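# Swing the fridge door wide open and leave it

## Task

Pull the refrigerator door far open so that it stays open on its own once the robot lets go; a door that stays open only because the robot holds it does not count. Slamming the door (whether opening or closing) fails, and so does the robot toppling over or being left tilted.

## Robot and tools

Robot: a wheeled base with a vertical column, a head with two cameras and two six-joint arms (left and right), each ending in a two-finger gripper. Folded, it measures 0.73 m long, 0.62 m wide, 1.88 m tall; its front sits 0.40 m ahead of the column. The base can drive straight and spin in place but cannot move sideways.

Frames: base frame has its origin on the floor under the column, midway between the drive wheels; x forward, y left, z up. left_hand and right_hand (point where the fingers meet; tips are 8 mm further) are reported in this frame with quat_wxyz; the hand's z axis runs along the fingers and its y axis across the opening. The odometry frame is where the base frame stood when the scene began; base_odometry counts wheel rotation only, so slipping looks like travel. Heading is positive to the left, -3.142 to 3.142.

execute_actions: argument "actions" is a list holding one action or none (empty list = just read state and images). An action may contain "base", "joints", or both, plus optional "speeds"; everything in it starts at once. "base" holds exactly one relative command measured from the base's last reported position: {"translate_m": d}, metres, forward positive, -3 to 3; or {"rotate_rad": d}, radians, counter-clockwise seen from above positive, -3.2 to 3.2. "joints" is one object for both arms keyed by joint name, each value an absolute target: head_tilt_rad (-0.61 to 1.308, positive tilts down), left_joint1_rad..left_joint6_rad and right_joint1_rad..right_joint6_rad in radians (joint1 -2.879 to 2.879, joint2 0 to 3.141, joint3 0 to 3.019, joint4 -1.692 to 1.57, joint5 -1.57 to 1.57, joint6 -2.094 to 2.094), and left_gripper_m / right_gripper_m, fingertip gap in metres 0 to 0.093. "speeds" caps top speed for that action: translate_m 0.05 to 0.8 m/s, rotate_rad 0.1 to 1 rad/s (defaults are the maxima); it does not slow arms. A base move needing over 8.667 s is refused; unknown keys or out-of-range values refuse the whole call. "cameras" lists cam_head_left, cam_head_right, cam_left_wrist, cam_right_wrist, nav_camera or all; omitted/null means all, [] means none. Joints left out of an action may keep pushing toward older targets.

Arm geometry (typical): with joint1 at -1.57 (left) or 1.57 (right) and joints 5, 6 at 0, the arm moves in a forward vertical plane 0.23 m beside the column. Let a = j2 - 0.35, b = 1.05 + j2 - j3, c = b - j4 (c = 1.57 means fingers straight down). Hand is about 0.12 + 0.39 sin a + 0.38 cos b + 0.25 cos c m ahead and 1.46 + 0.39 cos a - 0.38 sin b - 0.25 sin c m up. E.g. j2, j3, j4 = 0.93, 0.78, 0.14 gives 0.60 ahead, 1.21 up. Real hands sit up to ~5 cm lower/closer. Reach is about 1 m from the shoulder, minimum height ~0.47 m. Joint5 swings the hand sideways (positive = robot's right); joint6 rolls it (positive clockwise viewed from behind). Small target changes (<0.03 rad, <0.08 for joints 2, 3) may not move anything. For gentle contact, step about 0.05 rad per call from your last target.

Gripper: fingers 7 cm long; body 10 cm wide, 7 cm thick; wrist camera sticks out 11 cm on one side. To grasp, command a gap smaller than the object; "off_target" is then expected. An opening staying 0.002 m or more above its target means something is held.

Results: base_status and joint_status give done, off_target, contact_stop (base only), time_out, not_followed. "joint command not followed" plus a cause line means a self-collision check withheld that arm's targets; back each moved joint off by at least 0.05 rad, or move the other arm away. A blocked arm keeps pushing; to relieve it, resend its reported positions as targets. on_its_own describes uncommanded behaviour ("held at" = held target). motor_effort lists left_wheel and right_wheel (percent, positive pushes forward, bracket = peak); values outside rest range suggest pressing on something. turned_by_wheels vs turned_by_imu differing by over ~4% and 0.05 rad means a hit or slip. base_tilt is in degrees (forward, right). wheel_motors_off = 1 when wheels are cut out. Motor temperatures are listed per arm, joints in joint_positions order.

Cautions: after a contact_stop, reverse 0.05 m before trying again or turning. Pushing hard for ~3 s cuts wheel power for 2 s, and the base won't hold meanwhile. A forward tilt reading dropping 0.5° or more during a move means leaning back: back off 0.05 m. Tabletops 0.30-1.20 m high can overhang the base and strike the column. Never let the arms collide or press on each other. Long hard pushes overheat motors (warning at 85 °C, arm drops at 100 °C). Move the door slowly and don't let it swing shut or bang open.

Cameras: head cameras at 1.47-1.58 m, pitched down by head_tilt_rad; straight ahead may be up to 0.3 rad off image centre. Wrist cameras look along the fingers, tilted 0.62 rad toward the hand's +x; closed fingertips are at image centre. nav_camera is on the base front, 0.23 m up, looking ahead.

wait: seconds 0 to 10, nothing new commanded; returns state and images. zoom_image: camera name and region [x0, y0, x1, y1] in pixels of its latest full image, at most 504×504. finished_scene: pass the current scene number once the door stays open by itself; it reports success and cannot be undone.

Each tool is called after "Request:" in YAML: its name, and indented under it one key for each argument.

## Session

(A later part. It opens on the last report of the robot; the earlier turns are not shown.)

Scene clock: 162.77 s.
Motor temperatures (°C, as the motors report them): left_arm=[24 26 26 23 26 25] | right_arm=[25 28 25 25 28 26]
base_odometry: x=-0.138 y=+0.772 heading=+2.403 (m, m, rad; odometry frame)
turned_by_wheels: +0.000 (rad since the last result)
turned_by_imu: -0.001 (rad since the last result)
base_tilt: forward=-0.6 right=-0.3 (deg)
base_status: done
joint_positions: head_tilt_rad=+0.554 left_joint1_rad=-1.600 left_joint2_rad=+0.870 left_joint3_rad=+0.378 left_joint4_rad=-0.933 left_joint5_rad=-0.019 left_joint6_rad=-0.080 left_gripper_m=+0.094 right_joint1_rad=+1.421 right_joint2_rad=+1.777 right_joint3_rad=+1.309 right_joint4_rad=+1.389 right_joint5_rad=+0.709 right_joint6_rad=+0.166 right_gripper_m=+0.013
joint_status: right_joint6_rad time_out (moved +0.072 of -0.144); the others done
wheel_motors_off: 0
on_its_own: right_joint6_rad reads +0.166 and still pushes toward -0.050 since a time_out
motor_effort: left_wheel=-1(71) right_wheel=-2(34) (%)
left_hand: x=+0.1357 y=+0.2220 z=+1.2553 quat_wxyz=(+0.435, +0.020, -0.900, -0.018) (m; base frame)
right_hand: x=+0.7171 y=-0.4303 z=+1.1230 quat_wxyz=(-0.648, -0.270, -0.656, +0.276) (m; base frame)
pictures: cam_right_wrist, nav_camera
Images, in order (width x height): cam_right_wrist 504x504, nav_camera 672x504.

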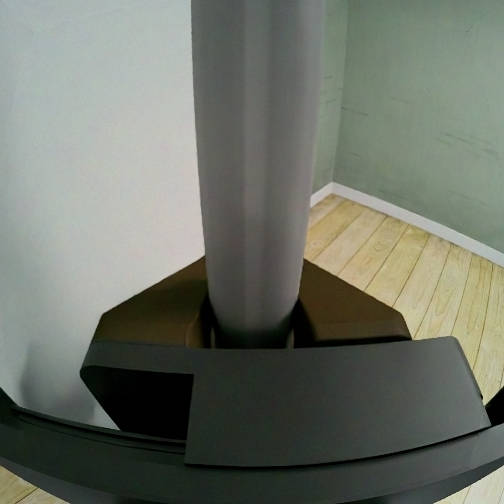

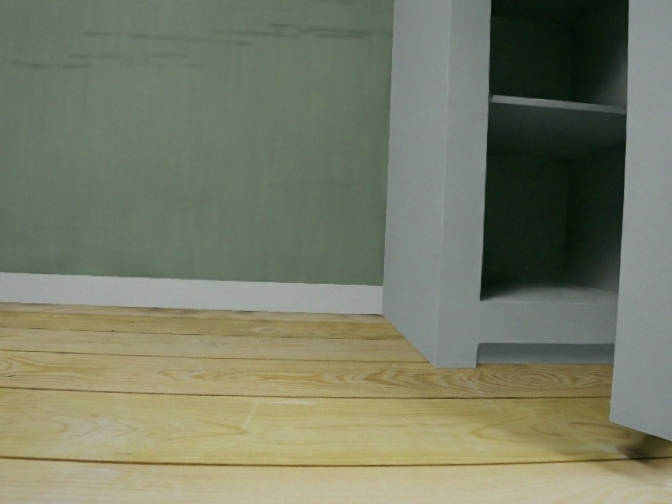

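Request:
execute_actions:
  actions:
    - {"base":{"rotate_rad":-0.16},"speeds":{"rotate_rad":0.3},"joints":{"right_joint5_rad":0.38,"right_joint6_rad":0.17}}
  cameras: []

Request:
execute_actions:
  actions:
    - {"base":{"rotate_rad":-0.18},"speeds":{"rotate_rad":0.3},"joints":{"right_joint5_rad":0.03,"right_joint6_rad":0.14}}
  cameras: ["cam_right_wrist","nav_camera","cam_head_right"]

Scene clock: 185.33 s.
Motor temperatures (°C, as the motors report them): left_arm=[24 26 26 23 26 25] | right_arm=[25 29 25 25 28 31]
base_odometry: x=-0.138 y=+0.772 heading=+2.245 (m, m, rad; odometry frame)
turned_by_wheels: -0.159 (rad since the last result)
turned_by_imu: -0.157 (rad since the last result)
base_tilt: forward=-0.6 right=-0.3 (deg)
base_status: done
joint_positions: head_tilt_rad=+0.554 left_joint1_rad=-1.600 left_joint2_rad=+0.870 left_joint3_rad=+0.378 left_joint4_rad=-0.933 left_joint5_rad=-0.019 left_joint6_rad=-0.080 left_gripper_m=+0.094 right_joint1_rad=+1.442 right_joint2_rad=+1.760 right_joint3_rad=+1.273 right_joint4_rad=+1.417 right_joint5_rad=+0.381 right_joint6_rad=+0.145 right_gripper_m=+0.013
joint_status: all done
wheel_motors_off: 0
motor_effort: left_wheel=+1(50) right_wheel=+1(44) (%)
left_hand: x=+0.1357 y=+0.2220 z=+1.2553 quat_wxyz=(+0.435, +0.020, -0.900, -0.018) (m; base frame)
right_hand: x=+0.7434 y=-0.3709 z=+1.1191 quat_wxyz=(-0.667, -0.165, -0.710, +0.155) (m; base frame)
pictures: none
No camera images: the call's "cameras" was empty. Leave "cameras" out to get every camera's image.

Scene clock: 186.93 s.
Motor temperatures (°C, as the motors report them): left_arm=[24 26 26 23 26 25] | right_arm=[25 29 25 25 28 30]
base_odometry: x=-0.138 y=+0.772 heading=+2.066 (m, m, rad; odometry frame)
turned_by_wheels: -0.179 (rad since the last result)
turned_by_imu: -0.175 (rad since the last result)
base_tilt: forward=-0.6 right=-0.2 (deg)
base_status: done
joint_positions: head_tilt_rad=+0.554 left_joint1_rad=-1.600 left_joint2_rad=+0.870 left_joint3_rad=+0.378 left_joint4_rad=-0.933 left_joint5_rad=-0.019 left_joint6_rad=-0.080 left_gripper_m=+0.094 right_joint1_rad=+1.421 right_joint2_rad=+1.756 right_joint3_rad=+1.313 right_joint4_rad=+1.385 right_joint5_rad=+0.024 right_joint6_rad=+0.127 right_gripper_m=+0.013
joint_status: all done
wheel_motors_off: 0
motor_effort: left_wheel=+5(64) right_wheel=-6(42) (%)
left_hand: x=+0.1357 y=+0.2220 z=+1.2553 quat_wxyz=(+0.435, +0.020, -0.900, -0.018) (m; base frame)
right_hand: x=+0.7752 y=-0.3265 z=+1.1185 quat_wxyz=(-0.671, -0.039, -0.739, +0.040) (m; base frame)
pictures: cam_head_right, cam_right_wrist, nav_camera
Images, in order (width x height): cam_head_right 672x504, cam_right_wrist 504x504, nav_camera 672x504.

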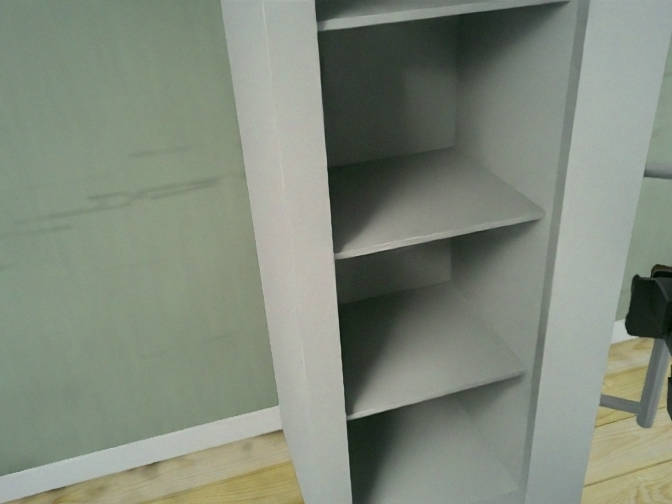

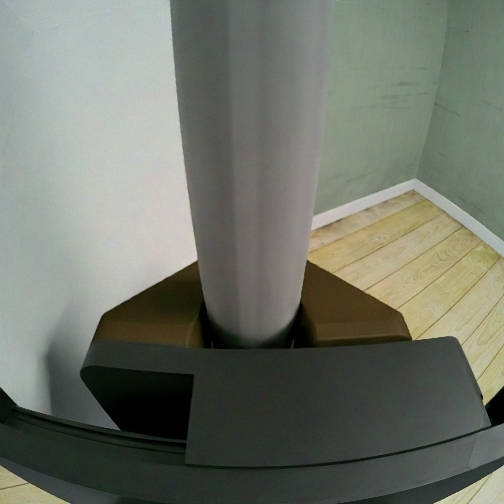

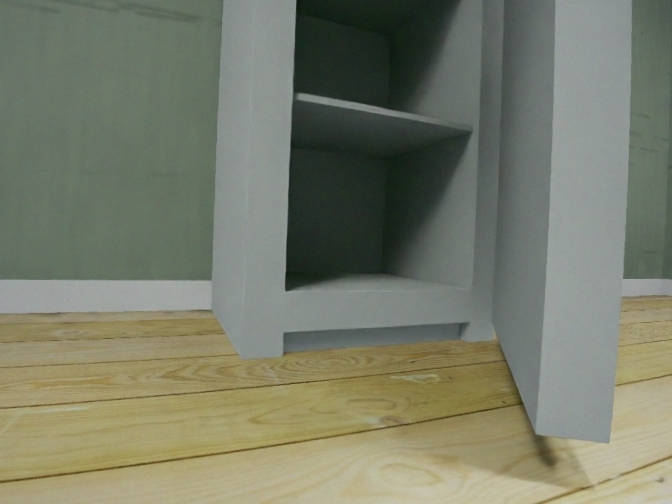

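Request:
execute_actions:
  actions:
    - {"base":{"rotate_rad":-0.3},"speeds":{"rotate_rad":0.6},"joints":{"right_joint1_rad":1.65,"right_joint3_rad":1.5,"right_joint4_rad":1.2,"right_joint5_rad":-0.25,"right_joint6_rad":-0.07}}
  cameras: ["nav_camera"]

Request:
execute_actions:
  actions:
    - {"base":{"translate_m":0.12},"speeds":{"translate_m":0.25},"joints":{"right_joint1_rad":1.41,"right_joint5_rad":-0.72,"right_joint6_rad":0.06}}
  cameras: ["cam_right_wrist","nav_camera","cam_head_right"]

Scene clock: 224.07 s.
Motor temperatures (°C, as the motors report them): left_arm=[24 26 26 23 26 25] | right_arm=[25 29 25 25 28 27]
base_odometry: x=-0.138 y=+0.772 heading=+1.767 (m, m, rad; odometry frame)
turned_by_wheels: -0.299 (rad since the last result)
turned_by_imu: -0.297 (rad since the last result)
base_tilt: forward=-0.5 right=-0.3 (deg)
base_status: done
joint_positions: head_tilt_rad=+0.554 left_joint1_rad=-1.600 left_joint2_rad=+0.870 left_joint3_rad=+0.378 left_joint4_rad=-0.933 left_joint5_rad=-0.019 left_joint6_rad=-0.080 left_gripper_m=+0.094 right_joint1_rad=+1.650 right_joint2_rad=+1.768 right_joint3_rad=+1.521 right_joint4_rad=+1.172 right_joint5_rad=-0.237 right_joint6_rad=-0.103 right_gripper_m=+0.013
joint_status: all done
wheel_motors_off: 0
motor_effort: left_wheel=+8(39) right_wheel=-6(42) (%)
left_hand: x=+0.1357 y=+0.2220 z=+1.2553 quat_wxyz=(+0.435, +0.020, -0.900, -0.018) (m; base frame)
right_hand: x=+0.8456 y=-0.1316 z=+1.1211 quat_wxyz=(-0.664, +0.108, -0.734, -0.093) (m; base frame)
pictures: nav_camera
Images, in order (width x height): nav_camera 672x504.

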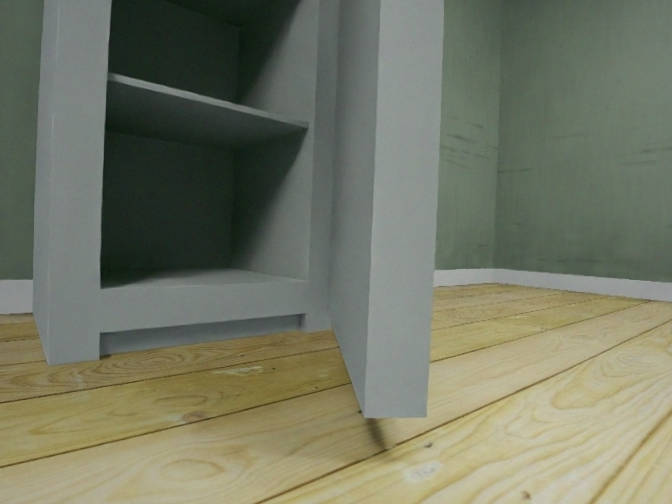

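Scene clock: 226.53 s.
Motor temperatures (°C, as the motors report them): left_arm=[24 26 26 23 26 25] | right_arm=[25 30 25 25 28 27]
base_odometry: x=-0.161 y=+0.889 heading=+1.764 (m, m, rad; odometry frame)
turned_by_wheels: -0.003 (rad since the last result)
turned_by_imu: -0.004 (rad since the last result)
base_tilt: forward=-0.6 right=-0.2 (deg)
base_status: done
joint_positions: head_tilt_rad=+0.554 left_joint1_rad=-1.600 left_joint2_rad=+0.870 left_joint3_rad=+0.377 left_joint4_rad=-0.933 left_joint5_rad=-0.019 left_joint6_rad=-0.080 left_gripper_m=+0.094 right_joint1_rad=+1.303 right_joint2_rad=+1.769 right_joint3_rad=+1.481 right_joint4_rad=+1.225 right_joint5_rad=-0.704 right_joint6_rad=+0.099 right_gripper_m=+0.013
joint_status: right_joint1_rad time_out (moved -0.347 of -0.240); right_joint6_rad time_out (moved +0.203 of +0.163); the others done
wheel_motors_off: 0
on_its_own: right_joint1_rad reads +1.303 and still pushes toward +1.410 since a time_out; right_joint6_rad reads +0.099 and still pushes toward +0.060 since a time_out
motor_effort: left_wheel=+2(71) right_wheel=+2(77) (%)
left_hand: x=+0.1353 y=+0.2220 z=+1.2554 quat_wxyz=(+0.435, +0.020, -0.900, -0.018) (m; base frame)
right_hand: x=+0.8004 y=-0.2902 z=+1.1134 quat_wxyz=(-0.604, +0.217, -0.750, -0.162) (m; base frame)
pictures: cam_head_right, cam_right_wrist, nav_camera
Images, in order (width x height): cam_head_right 672x504, cam_right_wrist 504x504, nav_camera 672x504.

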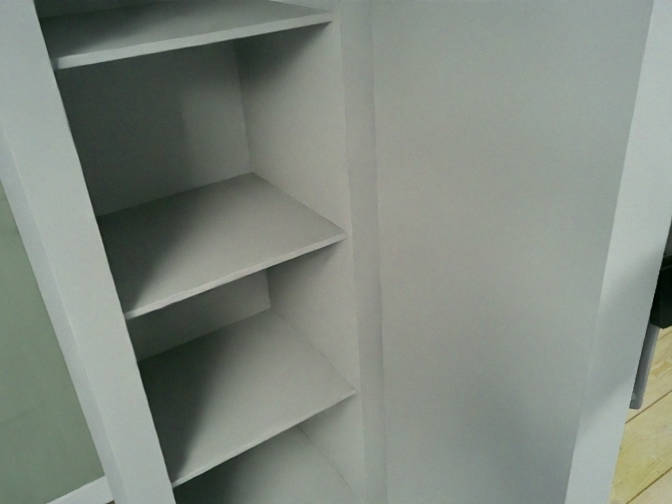

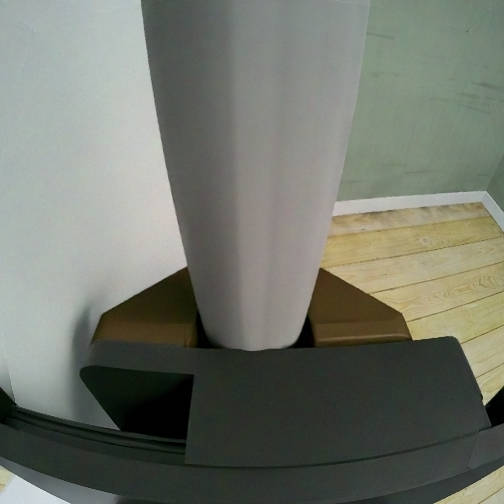

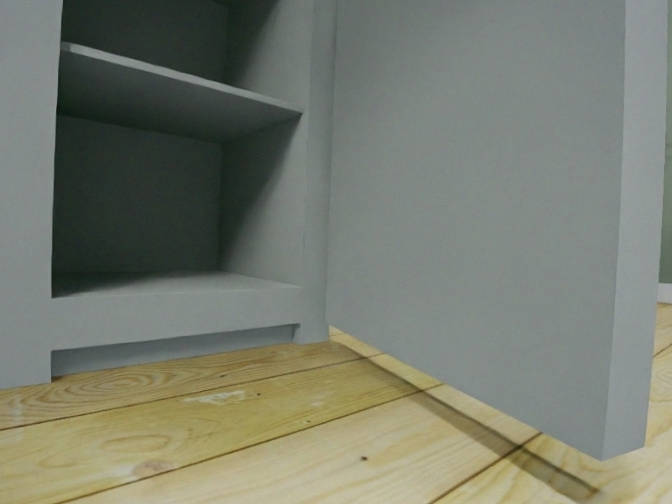

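Request:
execute_actions:
  actions:
    - {"base":{"rotate_rad":-0.25},"speeds":{"rotate_rad":0.5},"joints":{"right_joint1_rad":1.57,"right_joint3_rad":1.62,"right_joint4_rad":1.08,"right_joint5_rad":-0.92,"right_joint6_rad":-0.1}}
  cameras: ["nav_camera"]

Request:
execute_actions:
  actions:
    - {"base":{"translate_m":0.13},"speeds":{"translate_m":0.15},"joints":{"right_joint1_rad":1.46,"right_joint5_rad":-1.25,"right_joint6_rad":-0.08}}
  cameras: ["cam_right_wrist","nav_camera","cam_head_right"]

Scene clock: 242.60 s.
Motor temperatures (°C, as the motors report them): left_arm=[24 26 26 23 26 25] | right_arm=[25 30 26 25 28 27]
base_odometry: x=-0.161 y=+0.890 heading=+1.517 (m, m, rad; odometry frame)
turned_by_wheels: -0.247 (rad since the last result)
turned_by_imu: -0.246 (rad since the last result)
base_tilt: forward=-0.6 right=-0.3 (deg)
base_status: done
joint_positions: head_tilt_rad=+0.554 left_joint1_rad=-1.600 left_joint2_rad=+0.870 left_joint3_rad=+0.377 left_joint4_rad=-0.933 left_joint5_rad=-0.019 left_joint6_rad=-0.080 left_gripper_m=+0.094 right_joint1_rad=+1.621 right_joint2_rad=+1.785 right_joint3_rad=+1.606 right_joint4_rad=+1.063 right_joint5_rad=-0.907 right_joint6_rad=-0.175 right_gripper_m=+0.013
joint_status: right_joint1_rad off_target (ended at +1.620, target +1.570); right_joint6_rad off_target (ended at -0.175, target -0.100); the others done
wheel_motors_off: 0
motor_effort: left_wheel=+10(30) right_wheel=-5(56) (%)
left_hand: x=+0.1353 y=+0.2220 z=+1.2554 quat_wxyz=(+0.435, +0.020, -0.900, -0.018) (m; base frame)
right_hand: x=+0.8080 y=-0.0575 z=+1.1240 quat_wxyz=(-0.612, +0.337, -0.648, -0.304) (m; base frame)
pictures: nav_camera
Images, in order (width x height): nav_camera 672x504.

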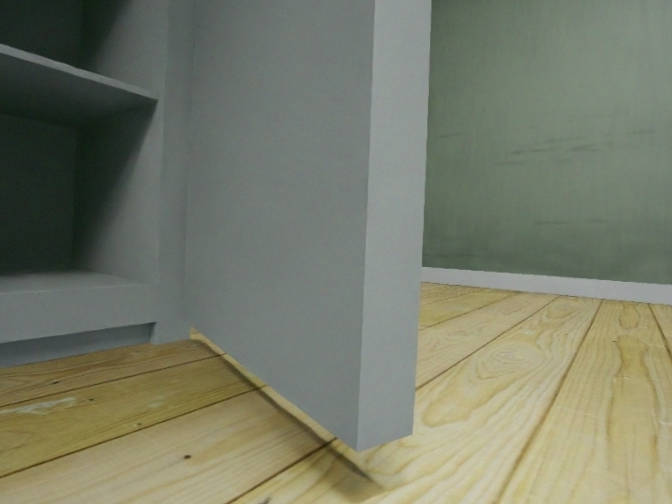

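Scene clock: 244.87 s.
Motor temperatures (°C, as the motors report them): left_arm=[24 26 26 23 26 25] | right_arm=[25 30 26 25 28 27]
base_odometry: x=-0.154 y=+1.020 heading=+1.516 (m, m, rad; odometry frame)
turned_by_wheels: -0.001 (rad since the last result)
turned_by_imu: -0.002 (rad since the last result)
base_tilt: forward=-0.5 right=-0.3 (deg)
base_status: done
joint_positions: head_tilt_rad=+0.554 left_joint1_rad=-1.600 left_joint2_rad=+0.870 left_joint3_rad=+0.378 left_joint4_rad=-0.933 left_joint5_rad=-0.019 left_joint6_rad=-0.080 left_gripper_m=+0.094 right_joint1_rad=+1.449 right_joint2_rad=+1.784 right_joint3_rad=+1.621 right_joint4_rad=+1.069 right_joint5_rad=-1.252 right_joint6_rad=-0.120 right_gripper_m=+0.013
joint_status: right_joint6_rad time_out (moved +0.055 of +0.095); the others done
wheel_motors_off: 0
on_its_own: right_joint6_rad reads -0.120 and still pushes toward -0.080 since a time_out
motor_effort: left_wheel=-3(67) right_wheel=+0(41) (%)
left_hand: x=+0.1359 y=+0.2220 z=+1.2552 quat_wxyz=(+0.435, +0.020, -0.900, -0.018) (m; base frame)
right_hand: x=+0.7745 y=-0.1396 z=+1.1187 quat_wxyz=(-0.546, +0.431, -0.621, -0.361) (m; base frame)
pictures: cam_head_right, cam_right_wrist, nav_camera
Images, in order (width x height): cam_head_right 672x504, cam_right_wrist 504x504, nav_camera 672x504.

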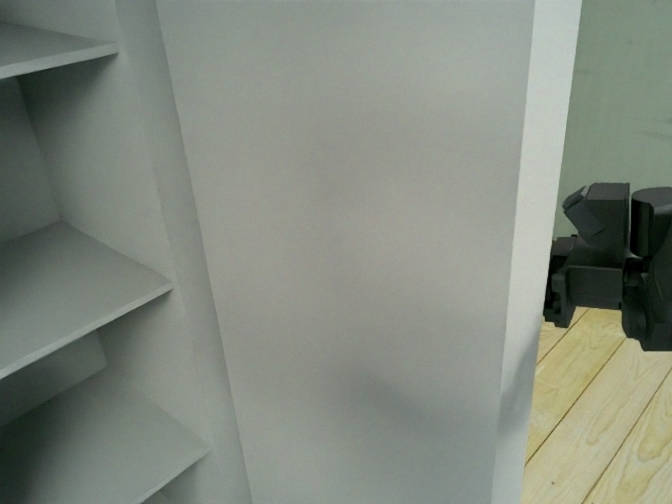

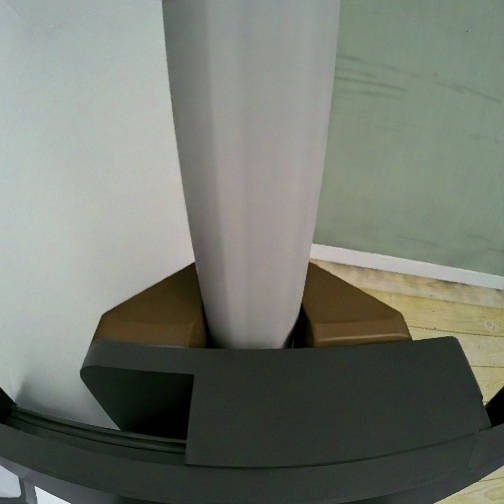

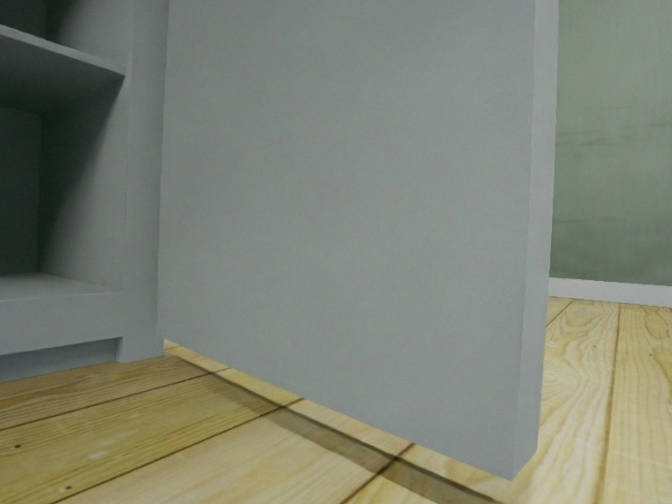

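About 90°. A bit more, then release.

Request:
execute_actions:
  actions:
    - {"base":{"translate_m":0.1},"speeds":{"translate_m":0.15},"joints":{"right_joint1_rad":1.38,"right_joint5_rad":-1.4,"right_joint6_rad":-0.13}}
  cameras: ["nav_camera"]

Request:
execute_actions:
  actions:
    - {"joints":{"right_gripper_m":0.04}}
  cameras: ["cam_right_wrist"]

Request:
execute_actions:
  actions:
    - {"base":{"rotate_rad":-0.2},"speeds":{"rotate_rad":0.3}}
  cameras: ["cam_right_wrist","nav_camera","cam_head_right"]

Scene clock: 257.07 s.
Motor temperatures (°C, as the motors report them): left_arm=[24 26 26 23 26 25] | right_arm=[25 31 26 25 29 26]
base_odometry: x=-0.148 y=+1.119 heading=+1.514 (m, m, rad; odometry frame)
turned_by_wheels: -0.002 (rad since the last result)
turned_by_imu: -0.004 (rad since the last result)
base_tilt: forward=-0.6 right=-0.2 (deg)
base_status: done
joint_positions: head_tilt_rad=+0.554 left_joint1_rad=-1.600 left_joint2_rad=+0.870 left_joint3_rad=+0.381 left_joint4_rad=-0.933 left_joint5_rad=-0.019 left_joint6_rad=-0.080 left_gripper_m=+0.094 right_joint1_rad=+1.387 right_joint2_rad=+1.771 right_joint3_rad=+1.562 right_joint4_rad=+1.096 right_joint5_rad=-1.483 right_joint6_rad=-0.166 right_gripper_m=+0.013
joint_status: right_joint5_rad off_target (ended at -1.483, target -1.400); right_joint6_rad off_target (ended at -0.166, target -0.130); the others done
wheel_motors_off: 0
motor_effort: left_wheel=+7(49) right_wheel=+8(50) (%)
left_hand: x=+0.1371 y=+0.2219 z=+1.2548 quat_wxyz=(+0.434, +0.020, -0.901, -0.018) (m; base frame)
right_hand: x=+0.7214 y=-0.1656 z=+1.1162 quat_wxyz=(-0.500, +0.498, -0.581, -0.406) (m; base frame)
pictures: nav_camera
Images, in order (width x height): nav_camera 672x504.

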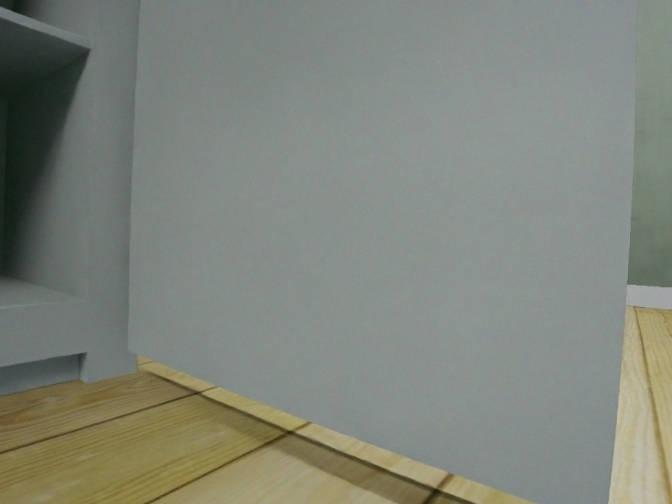

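Scene clock: 257.70 s.
Motor temperatures (°C, as the motors report them): left_arm=[24 26 26 23 26 25] | right_arm=[25 31 26 25 29 26]
base_odometry: x=-0.148 y=+1.119 heading=+1.514 (m, m, rad; odometry frame)
turned_by_wheels: +0.000 (rad since the last result)
turned_by_imu: +0.000 (rad since the last result)
base_tilt: forward=-0.6 right=-0.3 (deg)
base_status: not commanded
joint_positions: head_tilt_rad=+0.554 left_joint1_rad=-1.600 left_joint2_rad=+0.870 left_joint3_rad=+0.381 left_joint4_rad=-0.933 left_joint5_rad=-0.019 left_joint6_rad=-0.080 left_gripper_m=+0.094 right_joint1_rad=+1.387 right_joint2_rad=+1.771 right_joint3_rad=+1.568 right_joint4_rad=+1.094 right_joint5_rad=-1.414 right_joint6_rad=-0.142 right_gripper_m=+0.040
joint_status: all done
wheel_motors_off: 0
on_its_own: right_joint5_rad moved +0.069 to your old target -1.400
motor_effort: left_wheel=+5(9) right_wheel=+1(7) (%)
left_hand: x=+0.1371 y=+0.2219 z=+1.2548 quat_wxyz=(+0.434, +0.020, -0.901, -0.018) (m; base frame)
right_hand: x=+0.7350 y=-0.1684 z=+1.1158 quat_wxyz=(-0.510, +0.477, -0.602, -0.388) (m; base frame)
pictures: cam_right_wrist
Images, in order (width x height): cam_right_wrist 504x504.

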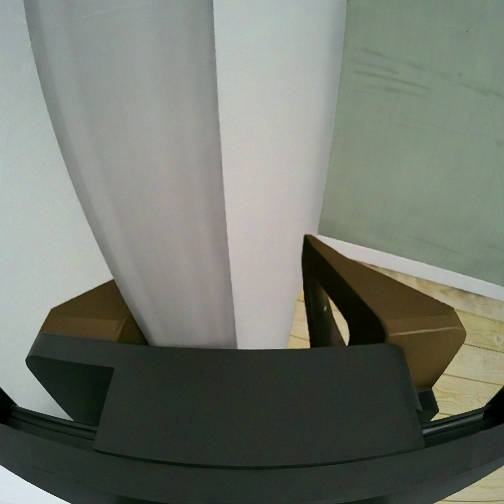

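Scene clock: 259.17 s.
Motor temperatures (°C, as the motors report them): left_arm=[24 26 26 23 26 25] | right_arm=[25 31 26 25 29 26]
base_odometry: x=-0.148 y=+1.119 heading=+1.315 (m, m, rad; odometry frame)
turned_by_wheels: -0.199 (rad since the last result)
turned_by_imu: -0.194 (rad since the last result)
base_tilt: forward=-0.6 right=-0.3 (deg)
base_status: done
joint_positions: head_tilt_rad=+0.554 left_joint1_rad=-1.600 left_joint2_rad=+0.870 left_joint3_rad=+0.381 left_joint4_rad=-0.933 left_joint5_rad=-0.019 left_joint6_rad=-0.080 left_gripper_m=+0.094 right_joint1_rad=+1.381 right_joint2_rad=+1.770 right_joint3_rad=+1.591 right_joint4_rad=+1.094 right_joint5_rad=-1.403 right_joint6_rad=-0.134 right_gripper_m=+0.040
joint_status: not commanded
wheel_motors_off: 0
motor_effort: left_wheel=+1(56) right_wheel=-1(51) (%)
left_hand: x=+0.1371 y=+0.2219 z=+1.2548 quat_wxyz=(+0.434, +0.020, -0.901, -0.018) (m; base frame)
right_hand: x=+0.7461 y=-0.1728 z=+1.1213 quat_wxyz=(-0.516, +0.479, -0.601, -0.379) (m; base frame)
pictures: cam_head_right, cam_right_wrist, nav_camera
Images, in order (width x height): cam_head_right 672x504, cam_right_wrist 504x504, nav_camera 672x504.

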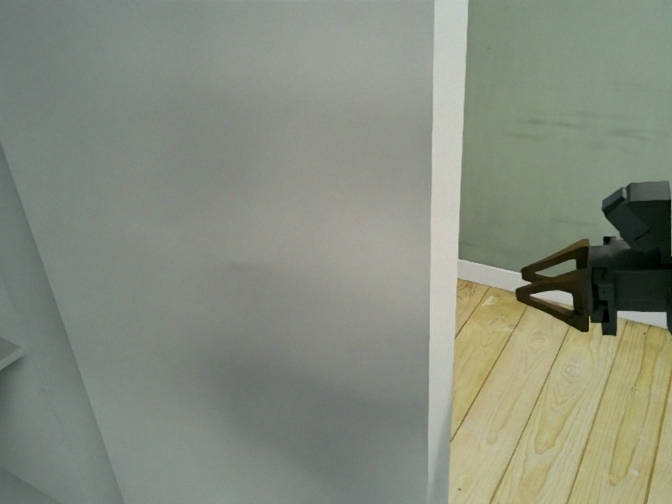

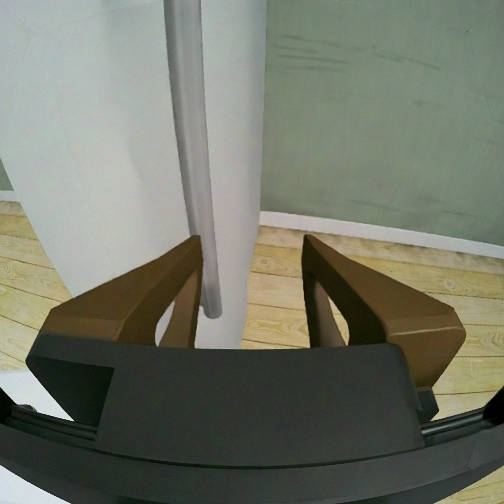

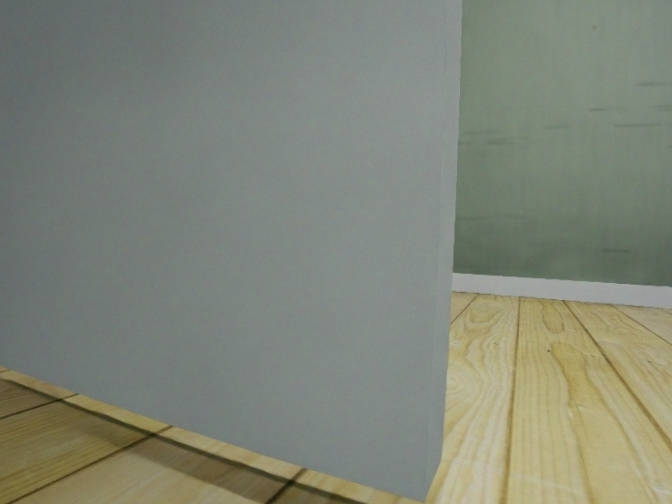

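It reached its stop. Check it stays.

Request:
execute_actions:
  actions: []
  cameras: ["nav_camera"]

Scene clock: 265.00 s.
Motor temperatures (°C, as the motors report them): left_arm=[24 26 26 23 26 25] | right_arm=[25 31 26 25 28 26]
base_odometry: x=-0.148 y=+1.119 heading=+1.315 (m, m, rad; odometry frame)
turned_by_wheels: +0.000 (rad since the last result)
turned_by_imu: -0.001 (rad since the last result)
base_tilt: forward=-0.6 right=-0.2 (deg)
base_status: done
joint_positions: head_tilt_rad=+0.554 left_joint1_rad=-1.600 left_joint2_rad=+0.870 left_joint3_rad=+0.381 left_joint4_rad=-0.933 left_joint5_rad=-0.019 left_joint6_rad=-0.080 left_gripper_m=+0.094 right_joint1_rad=+1.381 right_joint2_rad=+1.770 right_joint3_rad=+1.591 right_joint4_rad=+1.094 right_joint5_rad=-1.403 right_joint6_rad=-0.134 right_gripper_m=+0.040
joint_status: not commanded
wheel_motors_off: 0
motor_effort: left_wheel=+0(56) right_wheel=-1(51) (%)
left_hand: x=+0.1371 y=+0.2219 z=+1.2548 quat_wxyz=(+0.434, +0.020, -0.901, -0.018) (m; base frame)
right_hand: x=+0.7461 y=-0.1728 z=+1.1213 quat_wxyz=(-0.516, +0.479, -0.601, -0.379) (m; base frame)
pictures: nav_camera
Images, in order (width x height): nav_camera 672x504.

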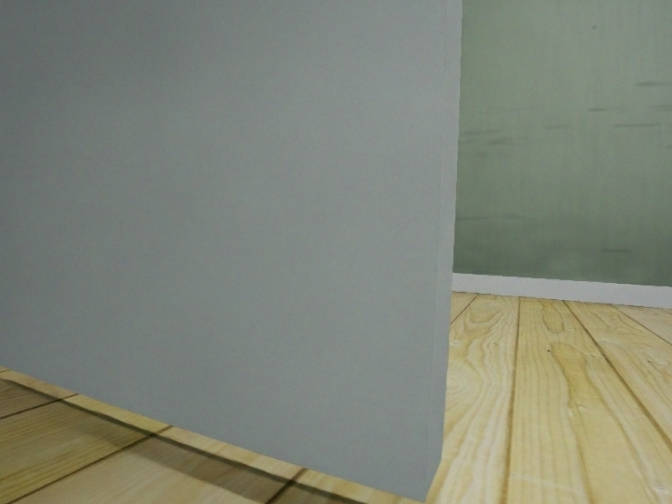

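Request:
finished_scene:
  scene: 1

The scene is finished: the task was done.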